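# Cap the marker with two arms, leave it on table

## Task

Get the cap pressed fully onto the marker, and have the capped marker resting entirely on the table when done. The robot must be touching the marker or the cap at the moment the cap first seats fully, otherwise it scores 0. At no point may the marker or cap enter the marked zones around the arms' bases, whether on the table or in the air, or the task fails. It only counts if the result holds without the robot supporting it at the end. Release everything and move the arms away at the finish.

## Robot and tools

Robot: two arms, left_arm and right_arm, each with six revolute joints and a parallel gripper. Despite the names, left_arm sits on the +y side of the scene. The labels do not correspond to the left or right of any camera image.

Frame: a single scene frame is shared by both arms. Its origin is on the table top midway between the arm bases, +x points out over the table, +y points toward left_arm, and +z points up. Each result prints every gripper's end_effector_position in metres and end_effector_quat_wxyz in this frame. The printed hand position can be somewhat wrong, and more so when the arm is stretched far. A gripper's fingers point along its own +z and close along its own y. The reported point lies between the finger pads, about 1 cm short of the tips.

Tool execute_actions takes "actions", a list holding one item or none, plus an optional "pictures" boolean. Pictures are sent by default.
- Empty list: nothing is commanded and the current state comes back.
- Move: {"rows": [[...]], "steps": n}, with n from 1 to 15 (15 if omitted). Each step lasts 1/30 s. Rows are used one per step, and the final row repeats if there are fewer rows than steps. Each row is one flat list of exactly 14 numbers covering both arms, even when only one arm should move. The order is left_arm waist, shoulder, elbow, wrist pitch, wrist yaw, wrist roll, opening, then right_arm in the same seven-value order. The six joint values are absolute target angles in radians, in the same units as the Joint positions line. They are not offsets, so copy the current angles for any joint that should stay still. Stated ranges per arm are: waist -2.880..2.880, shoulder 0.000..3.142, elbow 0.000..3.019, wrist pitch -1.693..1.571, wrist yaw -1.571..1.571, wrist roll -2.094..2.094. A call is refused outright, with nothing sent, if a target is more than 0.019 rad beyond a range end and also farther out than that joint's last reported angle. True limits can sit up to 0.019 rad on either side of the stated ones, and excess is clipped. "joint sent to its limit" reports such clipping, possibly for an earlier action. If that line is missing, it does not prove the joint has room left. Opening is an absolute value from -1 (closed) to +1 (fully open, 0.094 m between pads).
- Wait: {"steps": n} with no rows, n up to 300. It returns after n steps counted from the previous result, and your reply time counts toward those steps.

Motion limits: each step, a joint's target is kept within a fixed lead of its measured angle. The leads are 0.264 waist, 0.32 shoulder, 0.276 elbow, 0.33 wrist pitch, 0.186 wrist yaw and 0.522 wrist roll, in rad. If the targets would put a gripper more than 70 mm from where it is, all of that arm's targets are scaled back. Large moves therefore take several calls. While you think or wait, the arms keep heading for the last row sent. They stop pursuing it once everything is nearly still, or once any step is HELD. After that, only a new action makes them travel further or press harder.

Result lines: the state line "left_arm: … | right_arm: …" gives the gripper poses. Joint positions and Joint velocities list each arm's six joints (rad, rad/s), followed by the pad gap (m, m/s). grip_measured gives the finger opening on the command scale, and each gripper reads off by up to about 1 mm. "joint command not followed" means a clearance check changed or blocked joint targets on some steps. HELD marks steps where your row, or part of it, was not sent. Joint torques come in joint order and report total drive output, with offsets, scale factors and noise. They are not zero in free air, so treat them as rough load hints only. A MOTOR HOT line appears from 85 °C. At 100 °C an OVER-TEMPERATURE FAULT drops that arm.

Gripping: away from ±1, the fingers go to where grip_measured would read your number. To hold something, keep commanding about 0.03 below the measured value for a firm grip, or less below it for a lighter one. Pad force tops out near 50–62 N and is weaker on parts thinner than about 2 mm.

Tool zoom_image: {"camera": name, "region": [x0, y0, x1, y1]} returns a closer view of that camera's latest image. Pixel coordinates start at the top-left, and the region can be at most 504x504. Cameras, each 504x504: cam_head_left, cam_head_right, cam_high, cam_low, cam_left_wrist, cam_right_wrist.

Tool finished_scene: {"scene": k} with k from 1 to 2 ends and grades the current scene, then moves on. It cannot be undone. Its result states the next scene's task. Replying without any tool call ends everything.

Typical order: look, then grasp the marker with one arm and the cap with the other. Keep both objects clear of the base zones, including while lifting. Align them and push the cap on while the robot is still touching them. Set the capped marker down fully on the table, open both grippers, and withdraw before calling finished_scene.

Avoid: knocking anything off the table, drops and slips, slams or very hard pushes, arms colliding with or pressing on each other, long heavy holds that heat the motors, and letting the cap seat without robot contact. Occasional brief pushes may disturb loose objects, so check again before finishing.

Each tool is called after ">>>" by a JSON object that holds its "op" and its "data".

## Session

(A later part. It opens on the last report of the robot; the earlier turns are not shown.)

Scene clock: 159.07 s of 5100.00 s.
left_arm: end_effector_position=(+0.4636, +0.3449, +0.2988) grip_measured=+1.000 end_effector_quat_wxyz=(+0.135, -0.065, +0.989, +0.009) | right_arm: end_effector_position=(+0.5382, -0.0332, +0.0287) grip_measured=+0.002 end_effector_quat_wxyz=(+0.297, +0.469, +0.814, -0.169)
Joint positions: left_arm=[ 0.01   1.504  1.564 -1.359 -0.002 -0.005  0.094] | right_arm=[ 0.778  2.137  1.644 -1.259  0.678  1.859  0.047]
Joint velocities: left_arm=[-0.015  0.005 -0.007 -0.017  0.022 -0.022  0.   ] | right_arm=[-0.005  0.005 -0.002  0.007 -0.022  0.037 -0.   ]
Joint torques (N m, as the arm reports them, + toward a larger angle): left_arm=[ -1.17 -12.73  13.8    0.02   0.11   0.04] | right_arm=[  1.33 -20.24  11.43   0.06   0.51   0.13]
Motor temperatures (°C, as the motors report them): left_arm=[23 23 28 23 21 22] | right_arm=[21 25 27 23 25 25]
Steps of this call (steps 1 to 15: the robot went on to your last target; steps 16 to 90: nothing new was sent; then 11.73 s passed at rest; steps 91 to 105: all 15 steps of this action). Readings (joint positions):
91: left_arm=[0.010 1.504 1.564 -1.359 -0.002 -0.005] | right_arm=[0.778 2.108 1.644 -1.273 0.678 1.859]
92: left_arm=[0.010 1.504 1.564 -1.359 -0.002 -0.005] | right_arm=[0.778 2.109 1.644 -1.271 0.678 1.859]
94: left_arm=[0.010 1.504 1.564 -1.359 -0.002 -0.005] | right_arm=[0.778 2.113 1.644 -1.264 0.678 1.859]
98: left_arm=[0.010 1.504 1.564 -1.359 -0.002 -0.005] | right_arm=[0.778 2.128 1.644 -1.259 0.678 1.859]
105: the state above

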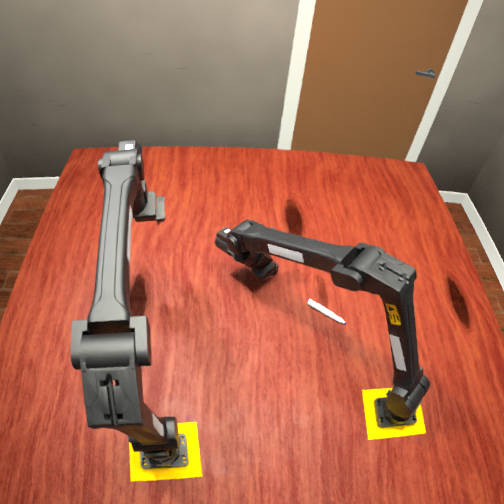

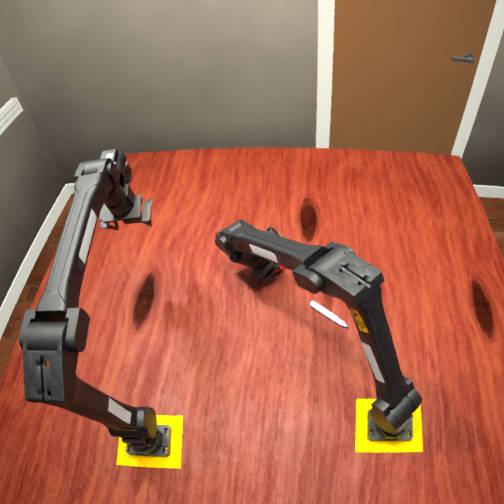

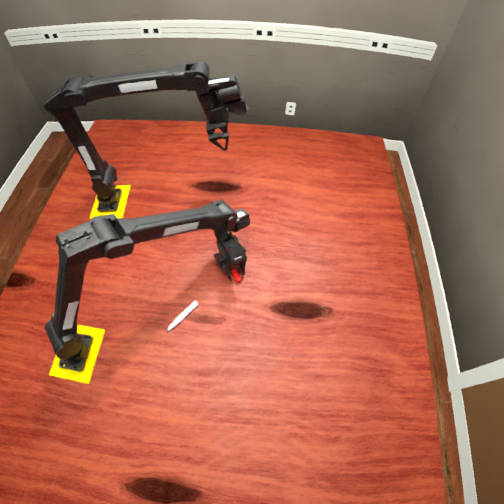

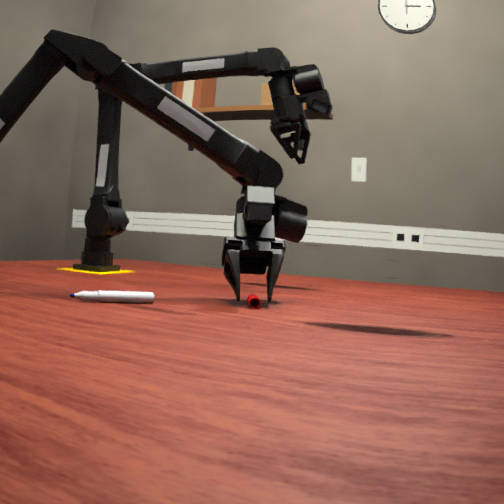

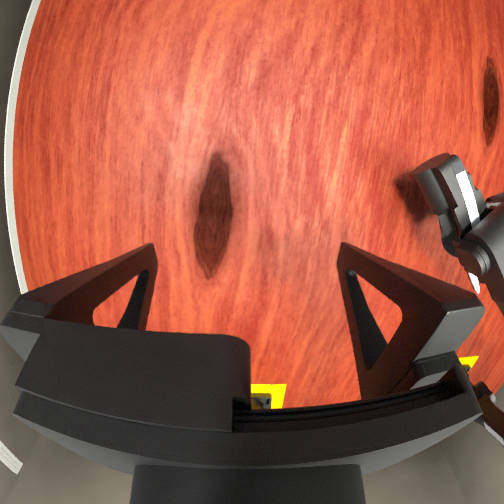

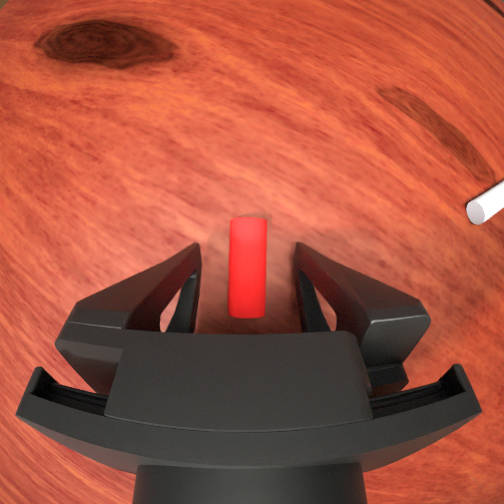

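>>> {"op": "execute_actions", "data": {"actions": [{"rows":[[0,1.5,1.6,-1.37,0,0,1,0.78,2.168,1.67,-1.24,0.678,1.87,-0.2],[0,1.5,1.6,-1.37,0,0,1,0.78,2.175,1.67,-1.24,0.678,1.87,-0.4]],"steps":15}], "pictures": false}}

>>> {"op": "execute_actions", "data": {"actions": [{"rows":[[0,1.5,1.6,-1.37,0,0,1,0.78,2.175,1.67,-1.24,0.678,1.87,-0.5],[0,1.5,1.6,-1.37,0,0,1,0.78,2.175,1.67,-1.24,0.678,1.87,-0.55],[0,1.5,1.6,-1.37,0,0,1,0.78,2.175,1.67,-1.24,0.678,1.87,-0.6],[0,1.5,1.6,-1.37,0,0,1,0.78,2.175,1.67,-1.24,0.678,1.87,-0.63],[0,1.5,1.6,-1.37,0,0,1,0.78,2.175,1.67,-1.24,0.678,1.87,-0.66]],"steps":12}]}}

>>> {"op": "zoom_image", "data": {"camera": "cam_low", "region": [210,240,300,330]}}

Scene clock: 175.93 s of 5100.00 s.
left_arm: end_effector_position=(+0.4636, +0.3449, +0.2988) grip_measured=+1.000 end_effector_quat_wxyz=(+0.135, -0.065, +0.989, +0.009) | right_arm: end_effector_position=(+0.5383, -0.0332, +0.0231) grip_measured=-0.398 end_effector_quat_wxyz=(+0.297, +0.468, +0.814, -0.171)
Joint positions: left_arm=[ 0.01   1.504  1.564 -1.359 -0.002 -0.005  0.094] | right_arm=[ 0.778  2.146  1.644 -1.254  0.678  1.859  0.028]
Joint velocities: left_arm=[-0.024  0.005 -0.002  0.012 -0.051  0.007  0.   ] | right_arm=[ 0.005  0.005 -0.012 -0.002 -0.022  0.022  0.001]
Joint torques (N m, as the arm reports them, + toward a larger angle): left_arm=[ -1.22 -12.75  13.8    0.02   0.1    0.04] | right_arm=[  0.71 -20.32  11.47   0.13   0.46   0.2 ]
Motor temperatures (°C, as the motors report them): left_arm=[23 23 29 23 21 22] | right_arm=[21 26 28 23 25 25]
Steps of this call (steps 1 to 15: the robot went on to your last target; steps 16 to 90: nothing new was sent; then 13.37 s passed at rest; steps 91 to 105: all 15 steps of this action). Readings (joint positions):
91: left_arm=[0.010 1.504 1.564 -1.359 -0.002 -0.005] | right_arm=[0.778 2.137 1.644 -1.258 0.678 1.859]
92: left_arm=[0.010 1.504 1.564 -1.359 -0.002 -0.005] | right_arm=[0.778 2.137 1.644 -1.257 0.678 1.859]
94: left_arm=[0.010 1.504 1.564 -1.359 -0.002 -0.005] | right_arm=[0.778 2.139 1.644 -1.255 0.678 1.859]
98: left_arm=[0.010 1.504 1.564 -1.359 -0.002 -0.005] | right_arm=[0.778 2.144 1.644 -1.254 0.678 1.859]
105: the state above

Scene clock: 176.33 s of 5100.00 s.
left_arm: end_effector_position=(+0.4636, +0.3449, +0.2988) grip_measured=+1.000 end_effector_quat_wxyz=(+0.135, -0.065, +0.989, +0.009) | right_arm: end_effector_position=(+0.5383, -0.0332, +0.0231) grip_measured=-0.632 end_effector_quat_wxyz=(+0.297, +0.468, +0.814, -0.171)
Joint positions: left_arm=[ 0.01   1.504  1.564 -1.359 -0.002 -0.005  0.094] | right_arm=[ 0.778  2.146  1.644 -1.254  0.678  1.859  0.017]
Joint velocities: left_arm=[-0.005  0.005  0.012  0.002 -0.037 -0.051  0.   ] | right_arm=[-0.015  0.005  0.007 -0.002  0.007 -0.037 -0.   ]
Joint torques (N m, as the arm reports them, + toward a larger angle): left_arm=[ -1.1  -12.74  13.81   0.03   0.11   0.04] | right_arm=[  0.32 -19.55  11.29   0.19   0.49   0.19]
Motor temperatures (°C, as the motors report them): left_arm=[23 23 29 23 21 22] | right_arm=[21 26 28 23 25 25]
Steps of this call (steps 1 to 12: all 12 steps of this action). Readings (joint positions):
1: left_arm=[0.010 1.504 1.564 -1.359 -0.002 -0.005] | right_arm=[0.778 2.146 1.644 -1.254 0.678 1.859]
2: left_arm=[0.010 1.504 1.564 -1.359 -0.002 -0.005] | right_arm=[0.778 2.146 1.644 -1.254 0.678 1.859]
4: left_arm=[0.010 1.504 1.564 -1.359 -0.002 -0.005] | right_arm=[0.778 2.146 1.644 -1.254 0.678 1.859]
8: left_arm=[0.010 1.504 1.564 -1.359 -0.002 -0.005] | right_arm=[0.778 2.146 1.644 -1.254 0.678 1.859]
12: the state above

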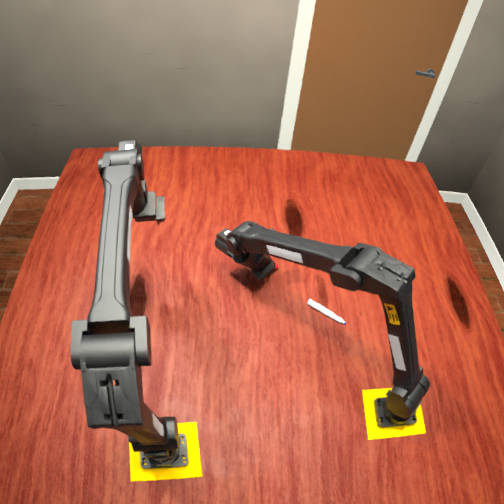

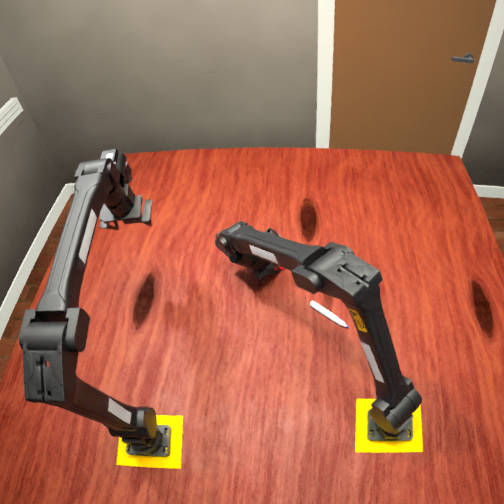

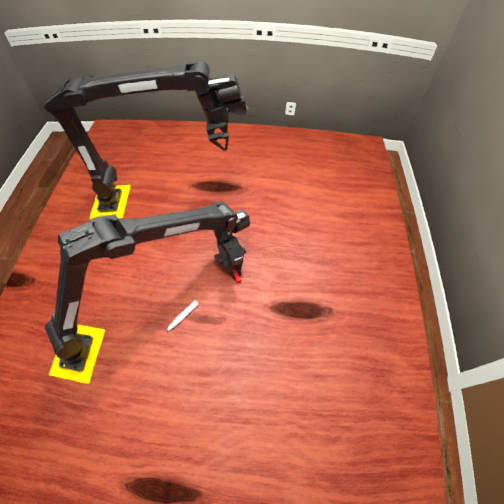

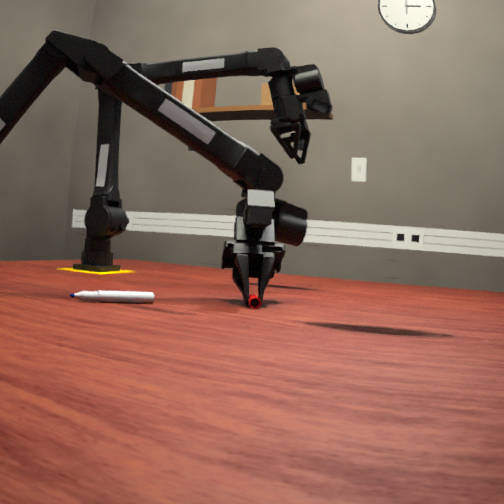

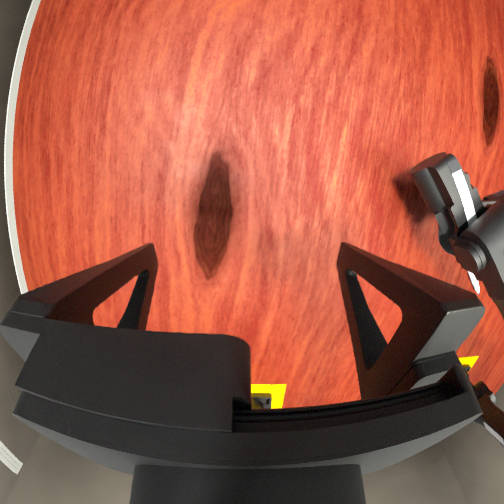

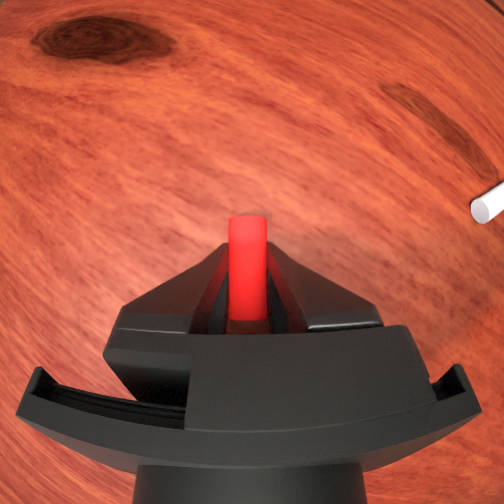

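Region (210, 240, 300, 330) of cam_low's 504x504 image, scaled by 5.600, with more detail than that image has.

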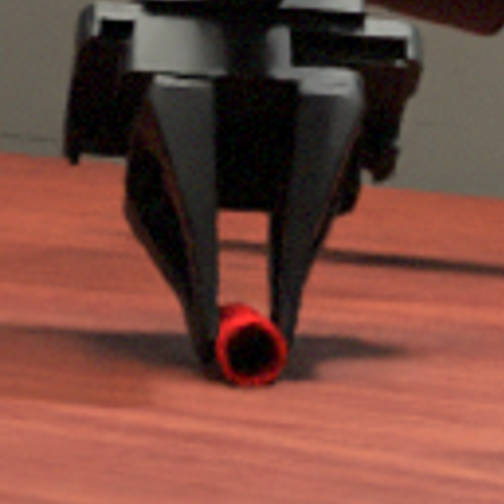

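>>> {"op": "execute_actions", "data": {"actions": [{"rows":[[0,1.5,1.6,-1.37,0.2,0.5,1,0.78,2.1,1.67,-1.24,0.678,1.87,-0.665],[0,1.5,1.6,-1.37,0.4,1,1,0.78,2.05,1.67,-1.24,0.678,1.87,-0.665],[0,1.5,1.6,-1.37,0.692,1.765,1,0.78,2.0,1.67,-1.24,0.678,1.87,-0.665],[0,1.5,1.6,-1.37,0.692,1.765,1,0.78,1.9,1.65,-1.24,0.678,1.87,-0.665],[0,1.5,1.6,-1.37,0.692,1.765,1,0.78,1.8,1.6,-1.24,0.678,1.87,-0.665]],"steps":12}], "pictures": false}}

>>> {"op": "execute_actions", "data": {"actions": [{"rows":[[0,1.5,1.6,-1.33,0.692,1.765,1,-0.6,0.64,0.62,-0.81,0,0,-0.665]],"steps":15}], "pictures": false}}

>>> {"op": "execute_actions", "data": {"actions": [{"rows":[[-0.4,1.7,1.7,-1.33,0.692,1.765,1,-0.6,0.64,0.62,-0.81,0,0,-0.665]],"steps":15}], "pictures": false}}

>>> {"op": "execute_actions", "data": {"actions": [{"rows":[[-0.763,1.95,1.77,-1.33,0.692,1.765,1,-0.6,0.64,0.62,-0.81,0,0,-0.665]],"steps":15}], "pictures": false}}

>>> {"op": "execute_actions", "data": {"actions": [{"rows":[[-0.763,2.1,1.77,-1.33,0.692,1.765,1,-0.6,0.64,0.62,-0.81,0,0,-0.665]],"steps":15}]}}

Scene clock: 198.57 s of 5100.00 s.
left_arm: end_effector_position=(+0.4668, +0.2338, +0.3367) grip_measured=+1.000 end_effector_quat_wxyz=(+0.304, +0.506, +0.785, -0.189) | right_arm: end_effector_position=(+0.5358, -0.0353, +0.1489) grip_measured=-0.632 end_effector_quat_wxyz=(+0.324, +0.500, +0.800, -0.077)
Joint positions: left_arm=[ 0.008  1.504  1.564 -1.359  0.688  1.172  0.094] | right_arm=[ 0.778  1.898  1.604 -1.253  0.677  1.859  0.017]
Joint velocities: left_arm=[-0.015 -0.005 -0.027 -0.002  0.007  2.835  0.   ] | right_arm=[-0.005 -1.011 -0.017  0.002 -0.051 -0.007 -0.001]
Joint torques (N m, as the arm reports them, + toward a larger angle): left_arm=[ -0.94 -12.68  13.7   -0.07   0.67   0.  ] | right_arm=[  0.76 -23.52   9.54   0.6    0.49   0.14]
Motor temperatures (°C, as the motors report them): left_arm=[23 23 29 23 21 22] | right_arm=[21 26 28 23 25 25]
Steps of this call (steps 1 to 15: the robot went on to your last target; steps 16 to 90: nothing new was sent; then 18.83 s passed at rest; steps 91 to 102: all 12 steps of this action). Readings (joint positions):
91: left_arm=[0.013 1.504 1.564 -1.359 0.089 0.075] | right_arm=[0.778 2.145 1.644 -1.254 0.678 1.859]
92: left_arm=[0.013 1.504 1.564 -1.359 0.193 0.175] | right_arm=[0.778 2.141 1.644 -1.254 0.678 1.859]
94: left_arm=[0.012 1.504 1.564 -1.359 0.401 0.374] | right_arm=[0.778 2.123 1.643 -1.254 0.677 1.859]
98: left_arm=[0.009 1.504 1.564 -1.359 0.679 0.774] | right_arm=[0.778 2.026 1.615 -1.253 0.677 1.859]
102: the state above

Scene clock: 199.07 s of 5100.00 s.
left_arm: end_effector_position=(+0.4685, +0.2339, +0.3372) grip_measured=+1.000 end_effector_quat_wxyz=(+0.347, +0.705, +0.611, -0.094) | right_arm: end_effector_position=(+0.4619, -0.2818, +0.2320) grip_measured=-0.632 end_effector_quat_wxyz=(+0.224, +0.472, +0.839, +0.152)
Joint positions: left_arm=[ 0.008  1.504  1.564 -1.35   0.689  1.735  0.094] | right_arm=[ 0.21   1.134  0.975 -0.865  0.051  1.194  0.017]
Joint velocities: left_arm=[ 0.015 -0.005  0.007 -0.002 -0.022  0.139  0.   ] | right_arm=[-1.578 -1.665 -1.355  0.188 -0.432 -1.399 -0.   ]
Joint torques (N m, as the arm reports them, + toward a larger angle): left_arm=[ -0.96 -12.39  13.67   1.23   0.68   0.03] | right_arm=[ 2.79 -9.42 10.4   1.48  0.09 -0.09]
Motor temperatures (°C, as the motors report them): left_arm=[23 23 29 23 21 22] | right_arm=[21 26 28 23 25 25]
Steps of this call (steps 1 to 15: all 15 steps of this action). Readings (joint positions):
1: left_arm=[0.008 1.504 1.564 -1.357 0.689 1.272] | right_arm=[0.770 1.857 1.584 -1.222 0.639 1.824]
2: left_arm=[0.008 1.504 1.564 -1.354 0.689 1.367] | right_arm=[0.760 1.807 1.549 -1.172 0.593 1.782]
4: left_arm=[0.008 1.504 1.564 -1.351 0.689 1.508] | right_arm=[0.715 1.706 1.467 -1.082 0.501 1.698]
8: left_arm=[0.008 1.504 1.564 -1.350 0.689 1.655] | right_arm=[0.566 1.507 1.298 -0.954 0.317 1.524]
15: the state above

Scene clock: 199.57 s of 5100.00 s.
left_arm: end_effector_position=(+0.4487, +0.0027, +0.2471) grip_measured=+1.000 end_effector_quat_wxyz=(+0.264, +0.818, +0.462, -0.218) | right_arm: end_effector_position=(+0.2776, -0.5345, +0.2237) grip_measured=-0.632 end_effector_quat_wxyz=(+0.348, +0.367, +0.858, -0.091)
Joint positions: left_arm=[-0.434  1.735  1.627 -1.344  0.691  1.752  0.094] | right_arm=[-0.626  0.624  0.621 -0.832  0.004  0.153  0.017]
Joint velocities: left_arm=[-0.396  0.024  0.002 -0.002  0.051 -0.007  0.   ] | right_arm=[ 0.239  0.122 -0.007 -0.002 -0.095 -0.96  -0.   ]
Joint torques (N m, as the arm reports them, + toward a larger angle): left_arm=[  4.83 -19.    16.79   0.77   0.59   0.06] | right_arm=[ 1.64 -0.86 11.49  2.19 -0.01 -0.02]
Motor temperatures (°C, as the motors report them): left_arm=[23 23 29 23 21 22] | right_arm=[21 26 28 23 25 25]
Steps of this call (steps 1 to 15: all 15 steps of this action). Readings (joint positions):
1: left_arm=[0.001 1.510 1.566 -1.350 0.689 1.737] | right_arm=[0.155 1.077 0.926 -0.859 0.039 1.145]
2: left_arm=[-0.013 1.521 1.576 -1.350 0.688 1.738] | right_arm=[0.100 1.018 0.876 -0.855 0.030 1.094]
4: left_arm=[-0.064 1.557 1.595 -1.350 0.688 1.739] | right_arm=[-0.017 0.892 0.776 -0.849 0.016 0.980]
8: left_arm=[-0.205 1.637 1.603 -1.350 0.688 1.741] | right_arm=[-0.335 0.658 0.636 -0.846 0.002 0.639]
15: the state above

Scene clock: 200.07 s of 5100.00 s.
left_arm: end_effector_position=(+0.3458, -0.1814, +0.1371) grip_measured=+1.000 end_effector_quat_wxyz=(+0.152, +0.881, +0.331, -0.304) | right_arm: end_effector_position=(+0.2825, -0.5293, +0.2210) grip_measured=-0.631 end_effector_quat_wxyz=(+0.339, +0.297, +0.886, -0.108)
Joint positions: left_arm=[-0.803  1.989  1.709 -1.341  0.691  1.754  0.094] | right_arm=[-0.604  0.633  0.621 -0.832  0.002  0.016  0.017]
Joint velocities: left_arm=[-0.171  0.063  0.007 -0.007 -0.037 -0.022  0.   ] | right_arm=[ 0.005 -0.015 -0.012 -0.002 -0.066 -0.095  0.   ]
Joint torques (N m, as the arm reports them, + toward a larger angle): left_arm=[  4.34 -22.99  15.07   0.34   0.62   0.09] | right_arm=[ 0.97 -1.34 11.64  2.06  0.01  0.  ]
Motor temperatures (°C, as the motors report them): left_arm=[23 23 29 23 21 22] | right_arm=[21 26 28 23 25 25]
Steps of this call (steps 1 to 15: all 15 steps of this action). Readings (joint positions):
1: left_arm=[-0.453 1.743 1.629 -1.344 0.691 1.752] | right_arm=[-0.618 0.628 0.621 -0.832 0.003 0.124]
2: left_arm=[-0.469 1.753 1.639 -1.344 0.691 1.752] | right_arm=[-0.611 0.631 0.621 -0.832 0.002 0.102]
4: left_arm=[-0.517 1.786 1.657 -1.344 0.691 1.752] | right_arm=[-0.604 0.633 0.621 -0.832 0.002 0.068]
8: left_arm=[-0.637 1.872 1.679 -1.344 0.691 1.752] | right_arm=[-0.604 0.633 0.621 -0.832 0.002 0.034]
15: the state above

Scene clock: 200.57 s of 5100.00 s.
left_arm: end_effector_position=(+0.3672, -0.1711, +0.0685) grip_measured=+1.000 end_effector_quat_wxyz=(+0.115, +0.866, +0.362, -0.326) | right_arm: end_effector_position=(+0.2825, -0.5293, +0.2210) grip_measured=-0.631 end_effector_quat_wxyz=(+0.338, +0.295, +0.887, -0.109)
Joint positions: left_arm=[-0.767  2.126  1.74  -1.341  0.691  1.756  0.094] | right_arm=[-0.604  0.633  0.621 -0.832  0.002  0.011  0.017]
Joint velocities: left_arm=[ 0.005 -0.024 -0.002 -0.027 -0.022 -0.037  0.   ] | right_arm=[-0.024 -0.005  0.002 -0.002  0.007  0.022  0.002]
Joint torques (N m, as the arm reports them, + toward a larger angle): left_arm=[  0.26 -22.51  11.68   0.13   0.6    0.1 ] | right_arm=[ 1.1  -1.14 11.51  2.12  0.03  0.  ]
Motor temperatures (°C, as the motors report them): left_arm=[23 23 29 23 21 22] | right_arm=[21 26 28 23 25 25]
Steps of this call (steps 1 to 15: all 15 steps of this action). Readings (joint positions):
1: left_arm=[-0.806 2.000 1.711 -1.341 0.693 1.755] | right_arm=[-0.604 0.633 0.621 -0.832 0.002 0.015]
2: left_arm=[-0.806 2.013 1.724 -1.341 0.694 1.755] | right_arm=[-0.604 0.633 0.621 -0.832 0.002 0.014]
4: left_arm=[-0.798 2.048 1.739 -1.341 0.694 1.755] | right_arm=[-0.604 0.633 0.621 -0.832 0.002 0.013]
8: left_arm=[-0.776 2.109 1.740 -1.341 0.693 1.755] | right_arm=[-0.604 0.633 0.621 -0.832 0.002 0.011]
15: the state above

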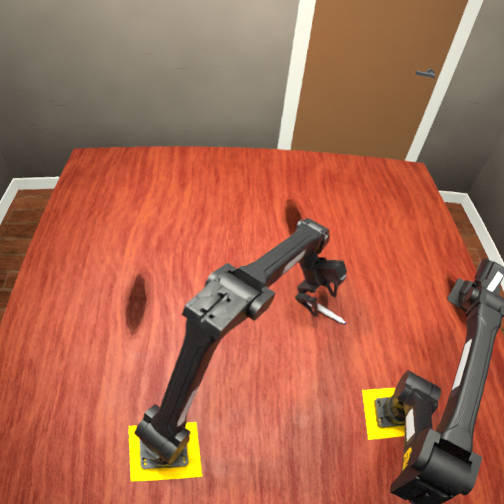

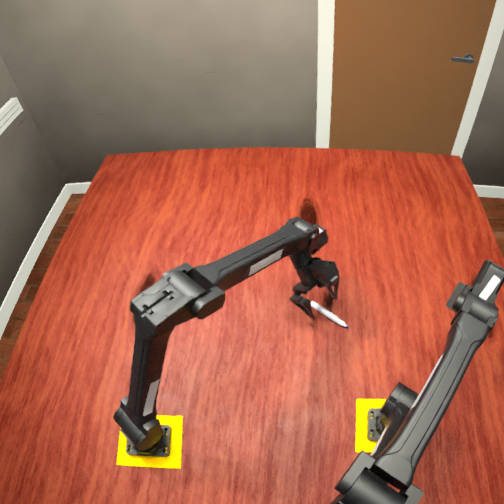

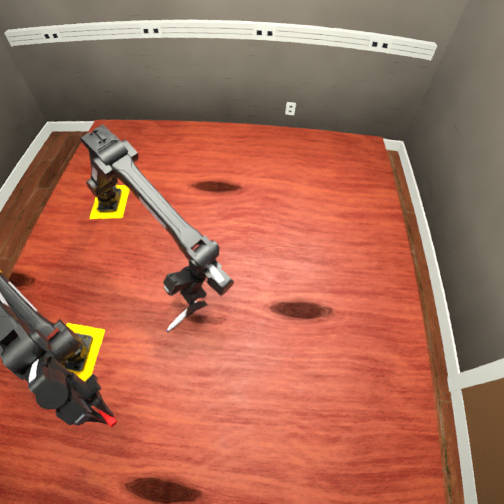

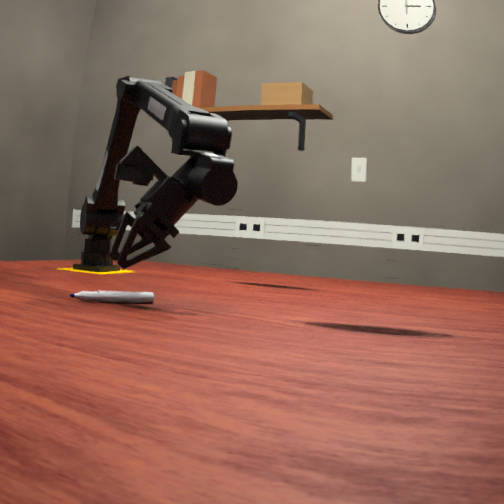

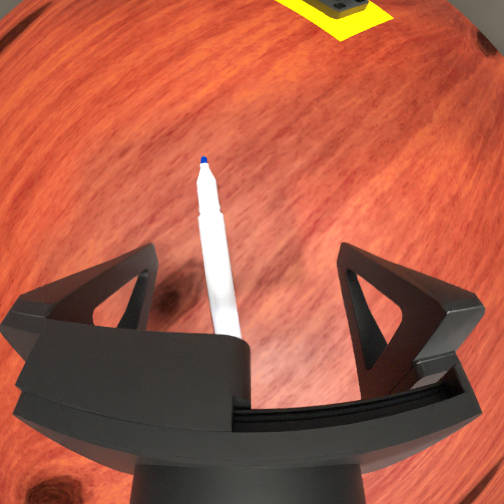

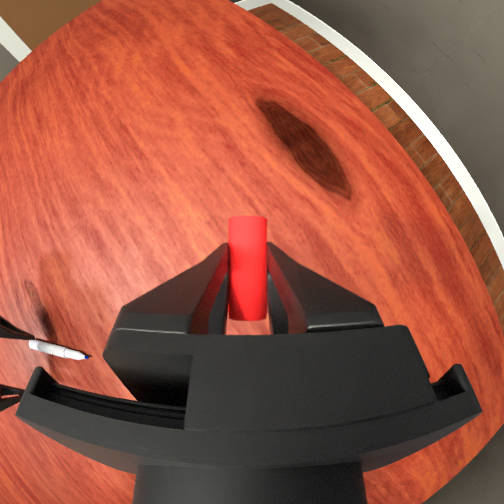

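>>> {"op": "execute_actions", "data": {"actions": [{"rows":[[-0.74,2.12,1.74,-1.27,0.697,1.7,0.6,-0.6,0.64,0.62,-0.81,0,0,-0.665],[-0.72,2.13,1.72,-1.22,0.697,1.67,0.3,-0.6,0.64,0.62,-0.81,0,0,-0.665],[-0.71,2.14,1.70,-1.18,0.697,1.655,0.1,-0.6,0.64,0.62,-0.81,0,0,-0.665],[-0.71,2.155,1.685,-1.15,0.697,1.655,0.1,-0.6,0.64,0.62,-0.81,0,0,-0.665]],"steps":15}]}}

Scene clock: 213.30 s of 5100.00 s.
left_arm: end_effector_position=(+0.4010, -0.1532, +0.0225) grip_measured=+0.103 end_effector_quat_wxyz=(+0.142, +0.844, +0.413, -0.312) | right_arm: end_effector_position=(+0.2825, -0.5293, +0.2210) grip_measured=-0.631 end_effector_quat_wxyz=(+0.338, +0.295, +0.887, -0.109)
Joint positions: left_arm=[-0.71   2.166  1.681 -1.167  0.696  1.668  0.052] | right_arm=[-0.604  0.633  0.621 -0.832  0.002  0.011  0.017]
Joint velocities: left_arm=[-0.005 -0.015  0.017 -0.012 -0.007 -0.095  0.002] | right_arm=[-0.005 -0.005 -0.007 -0.007  0.022 -0.037 -0.001]
Joint torques (N m, as the arm reports them, + toward a larger angle): left_arm=[ -0.12 -21.62   9.02   0.52   0.61  -0.14] | right_arm=[ 1.21 -0.62 11.55  2.16  0.05 -0.03]
Motor temperatures (°C, as the motors report them): left_arm=[23 24 29 23 21 22] | right_arm=[21 25 28 23 25 25]
Steps of this call (steps 1 to 15: the robot went on to your last target; steps 16 to 90: nothing new was sent; then 9.23 s passed at rest; steps 91 to 105: all 15 steps of this action). Readings (joint positions):
91: left_arm=[-0.766 2.121 1.738 -1.330 0.693 1.748] | right_arm=[-0.604 0.633 0.621 -0.832 0.002 0.011]
92: left_arm=[-0.765 2.121 1.735 -1.302 0.695 1.735] | right_arm=[-0.604 0.633 0.621 -0.832 0.002 0.011]
94: left_arm=[-0.757 2.122 1.718 -1.229 0.696 1.710] | right_arm=[-0.604 0.633 0.621 -0.832 0.002 0.011]
98: left_arm=[-0.728 2.141 1.691 -1.172 0.696 1.683] | right_arm=[-0.604 0.633 0.621 -0.832 0.002 0.011]
105: the state above

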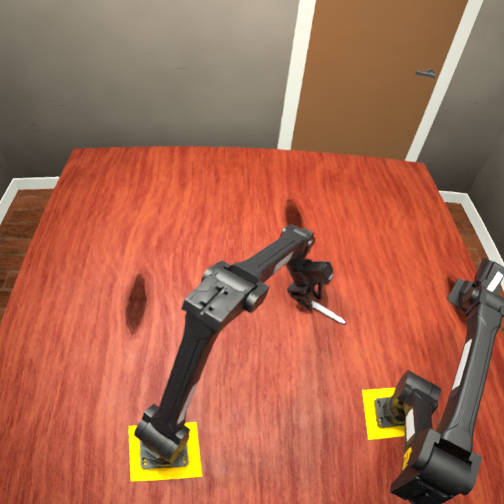

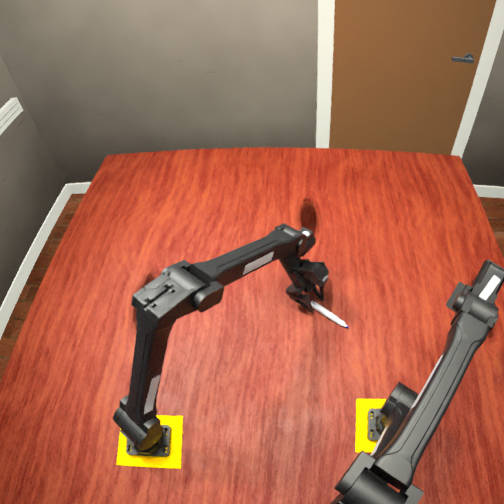

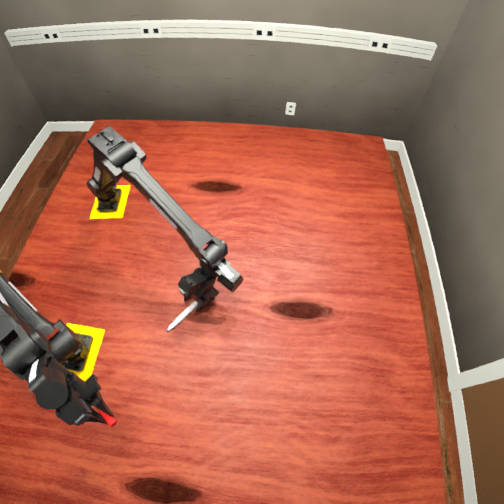

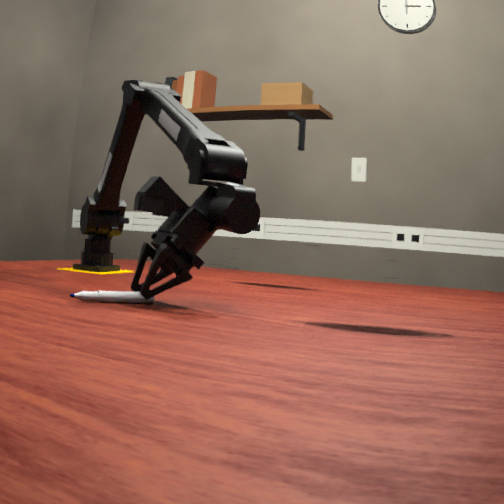

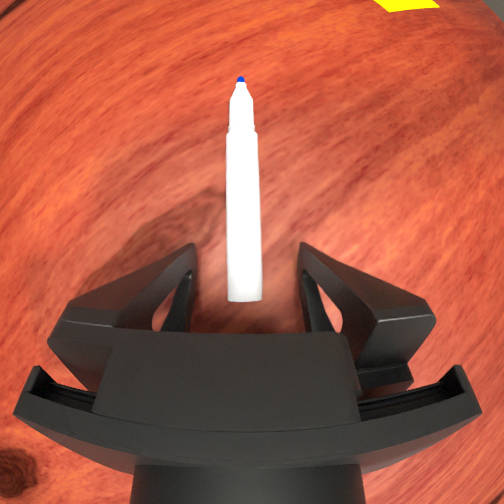

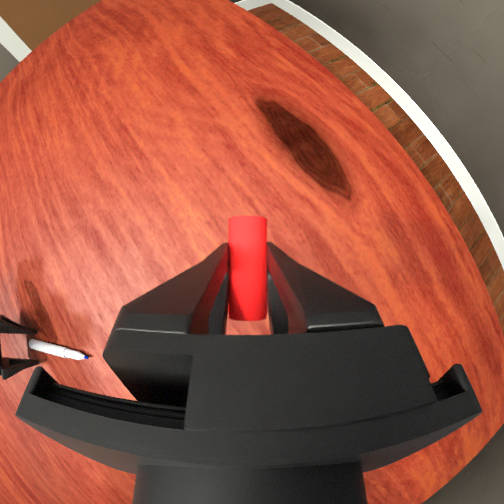

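Lower a bit using the elbow.

>>> {"op": "execute_actions", "data": {"actions": [{"rows":[[-0.71,2.16,1.675,-1.135,0.697,1.655,-0.1,-0.6,0.64,0.62,-0.81,0,0,-0.665],[-0.71,2.16,1.665,-1.12,0.697,1.655,-0.3,-0.6,0.64,0.62,-0.81,0,0,-0.665]],"steps":15}]}}

>>> {"op": "zoom_image", "data": {"camera": "cam_low", "region": [100,240,190,330]}}

Scene clock: 220.37 s of 5100.00 s.
left_arm: end_effector_position=(+0.4014, -0.1534, +0.0172) grip_measured=-0.297 end_effector_quat_wxyz=(+0.147, +0.844, +0.412, -0.309) | right_arm: end_effector_position=(+0.2825, -0.5293, +0.2210) grip_measured=-0.631 end_effector_quat_wxyz=(+0.338, +0.295, +0.887, -0.109)
Joint positions: left_arm=[-0.71   2.166  1.665 -1.136  0.696  1.664  0.033] | right_arm=[-0.604  0.633  0.621 -0.832  0.002  0.011  0.017]
Joint velocities: left_arm=[-0.015  0.005  0.007 -0.007 -0.007 -0.095 -0.001] | right_arm=[ 0.005 -0.005  0.002 -0.007 -0.007  0.051 -0.002]
Joint torques (N m, as the arm reports them, + toward a larger angle): left_arm=[ -0.24 -20.91   8.54   0.52   0.61  -0.13] | right_arm=[ 1.38 -0.97 11.67  1.98 -0.01 -0.02]
Motor temperatures (°C, as the motors report them): left_arm=[23 24 28 23 21 22] | right_arm=[21 25 28 23 25 25]
Steps of this call (steps 1 to 15: the robot went on to your last target; steps 16 to 90: nothing new was sent; then 3.57 s passed at rest; steps 91 to 105: all 15 steps of this action). Readings (joint positions):
91: left_arm=[-0.710 2.166 1.680 -1.163 0.696 1.664] | right_arm=[-0.604 0.633 0.621 -0.832 0.002 0.011]
92: left_arm=[-0.710 2.166 1.677 -1.154 0.696 1.664] | right_arm=[-0.604 0.633 0.621 -0.832 0.002 0.011]
94: left_arm=[-0.710 2.166 1.672 -1.141 0.696 1.664] | right_arm=[-0.604 0.633 0.621 -0.832 0.002 0.011]
98: left_arm=[-0.710 2.166 1.665 -1.137 0.696 1.664] | right_arm=[-0.604 0.633 0.621 -0.832 0.002 0.011]
105: the state above

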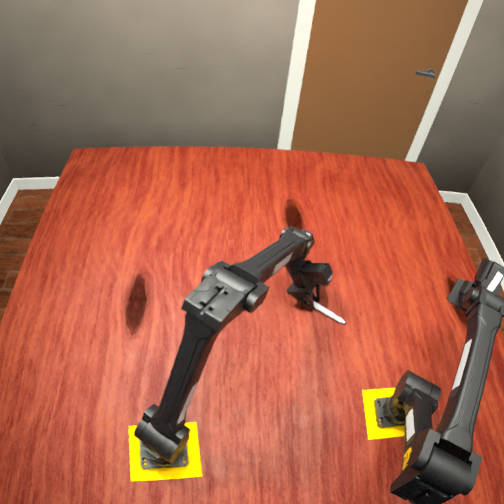

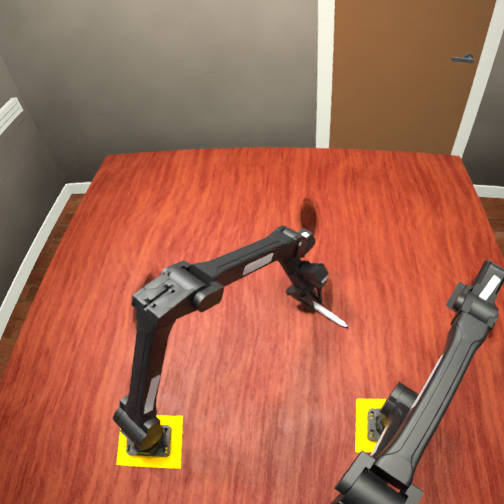

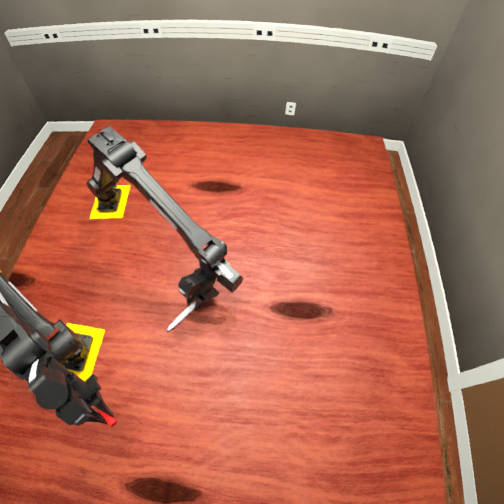

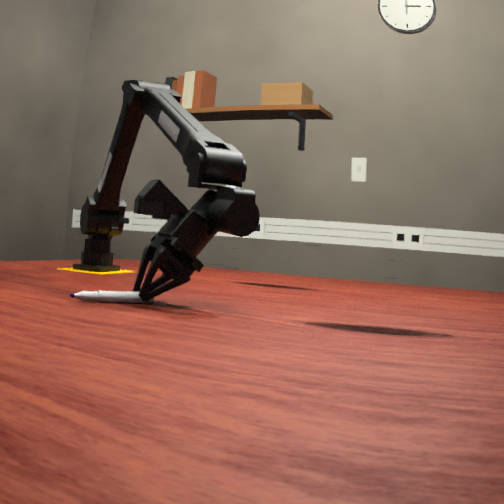

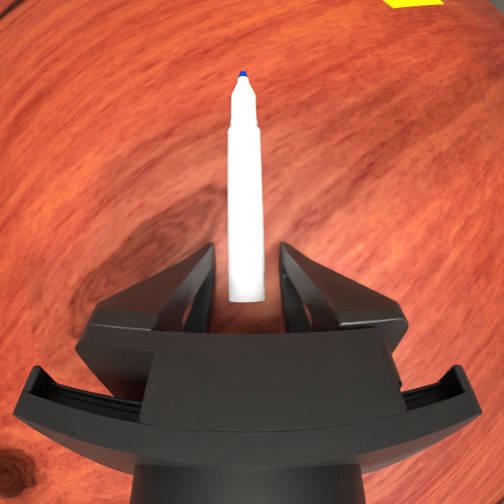

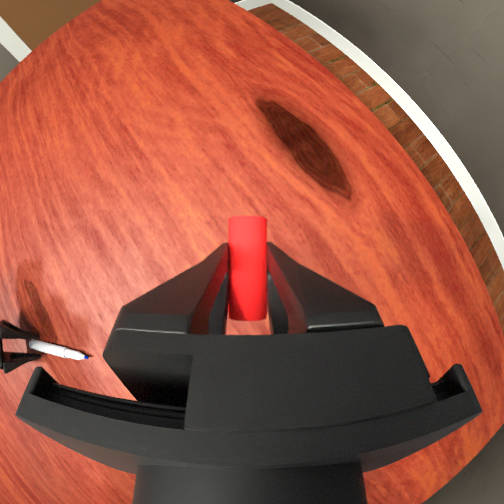

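Region (100, 240, 190, 330) of cam_low's 504x504 image, scaled by 5.600, with more detail than that image has.

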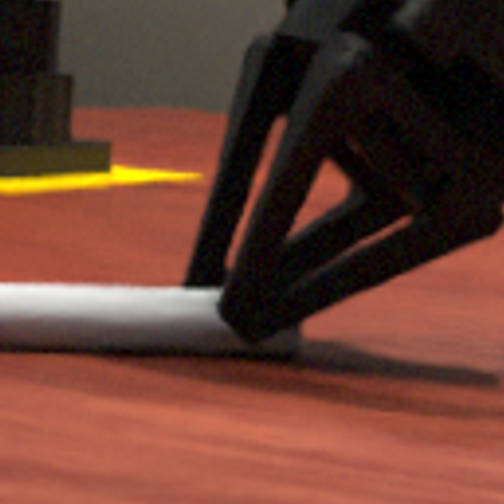

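A further 3 mm, then close.

>>> {"op": "execute_actions", "data": {"actions": [{"rows":[[-0.71,2.16,1.654,-1.105,0.697,1.655,-0.35,-0.6,0.64,0.62,-0.81,0,0,-0.665],[-0.71,2.16,1.654,-1.105,0.697,1.655,-0.4,-0.6,0.64,0.62,-0.81,0,0,-0.665],[-0.71,2.16,1.654,-1.105,0.697,1.655,-0.45,-0.6,0.64,0.62,-0.81,0,0,-0.665],[-0.71,2.16,1.654,-1.105,0.697,1.655,-0.5,-0.6,0.64,0.62,-0.81,0,0,-0.665],[-0.71,2.16,1.654,-1.105,0.697,1.655,-0.54,-0.6,0.64,0.62,-0.81,0,0,-0.665],[-0.71,2.16,1.654,-1.105,0.697,1.655,-0.58,-0.6,0.64,0.62,-0.81,0,0,-0.665],[-0.71,2.16,1.654,-1.105,0.697,1.655,-0.61,-0.6,0.64,0.62,-0.81,0,0,-0.665],[-0.71,2.16,1.654,-1.105,0.697,1.655,-0.64,-0.6,0.64,0.62,-0.81,0,0,-0.665],[-0.71,2.16,1.654,-1.105,0.697,1.655,-0.69,-0.6,0.64,0.62,-0.81,0,0,-0.665]],"steps":15}], "pictures": false}}

Scene clock: 232.33 s of 5100.00 s.
left_arm: end_effector_position=(+0.4005, -0.1528, +0.0137) grip_measured=-0.638 end_effector_quat_wxyz=(+0.149, +0.845, +0.412, -0.308) | right_arm: end_effector_position=(+0.2825, -0.5293, +0.2210) grip_measured=-0.631 end_effector_quat_wxyz=(+0.338, +0.295, +0.887, -0.109)
Joint positions: left_arm=[-0.71   2.166  1.655 -1.121  0.696  1.664  0.017] | right_arm=[-0.604  0.633  0.621 -0.832  0.002  0.011  0.017]
Joint velocities: left_arm=[ 0.005 -0.005 -0.017  0.007 -0.037  0.022 -0.   ] | right_arm=[-0.015  0.015 -0.007 -0.007  0.007 -0.051 -0.   ]
Joint torques (N m, as the arm reports them, + toward a larger angle): left_arm=[ -0.21 -20.95   8.42   0.56   0.61  -0.13] | right_arm=[ 2.   -1.28 11.72  2.08  0.01 -0.06]
Motor temperatures (°C, as the motors report them): left_arm=[23 24 27 23 21 22] | right_arm=[21 24 28 23 25 25]
Steps of this call (steps 1 to 15: the robot went on to your last target; steps 16 to 90: nothing new was sent; then 8.47 s passed at rest; steps 91 to 105: all 15 steps of this action). Readings (joint positions):
91: left_arm=[-0.710 2.166 1.664 -1.132 0.696 1.664] | right_arm=[-0.604 0.633 0.621 -0.832 0.002 0.011]
92: left_arm=[-0.710 2.166 1.662 -1.127 0.696 1.664] | right_arm=[-0.604 0.633 0.621 -0.832 0.002 0.011]
94: left_arm=[-0.710 2.166 1.658 -1.122 0.696 1.664] | right_arm=[-0.604 0.633 0.621 -0.832 0.002 0.011]
98: left_arm=[-0.710 2.166 1.655 -1.121 0.696 1.664] | right_arm=[-0.604 0.633 0.621 -0.832 0.002 0.011]
105: the state above


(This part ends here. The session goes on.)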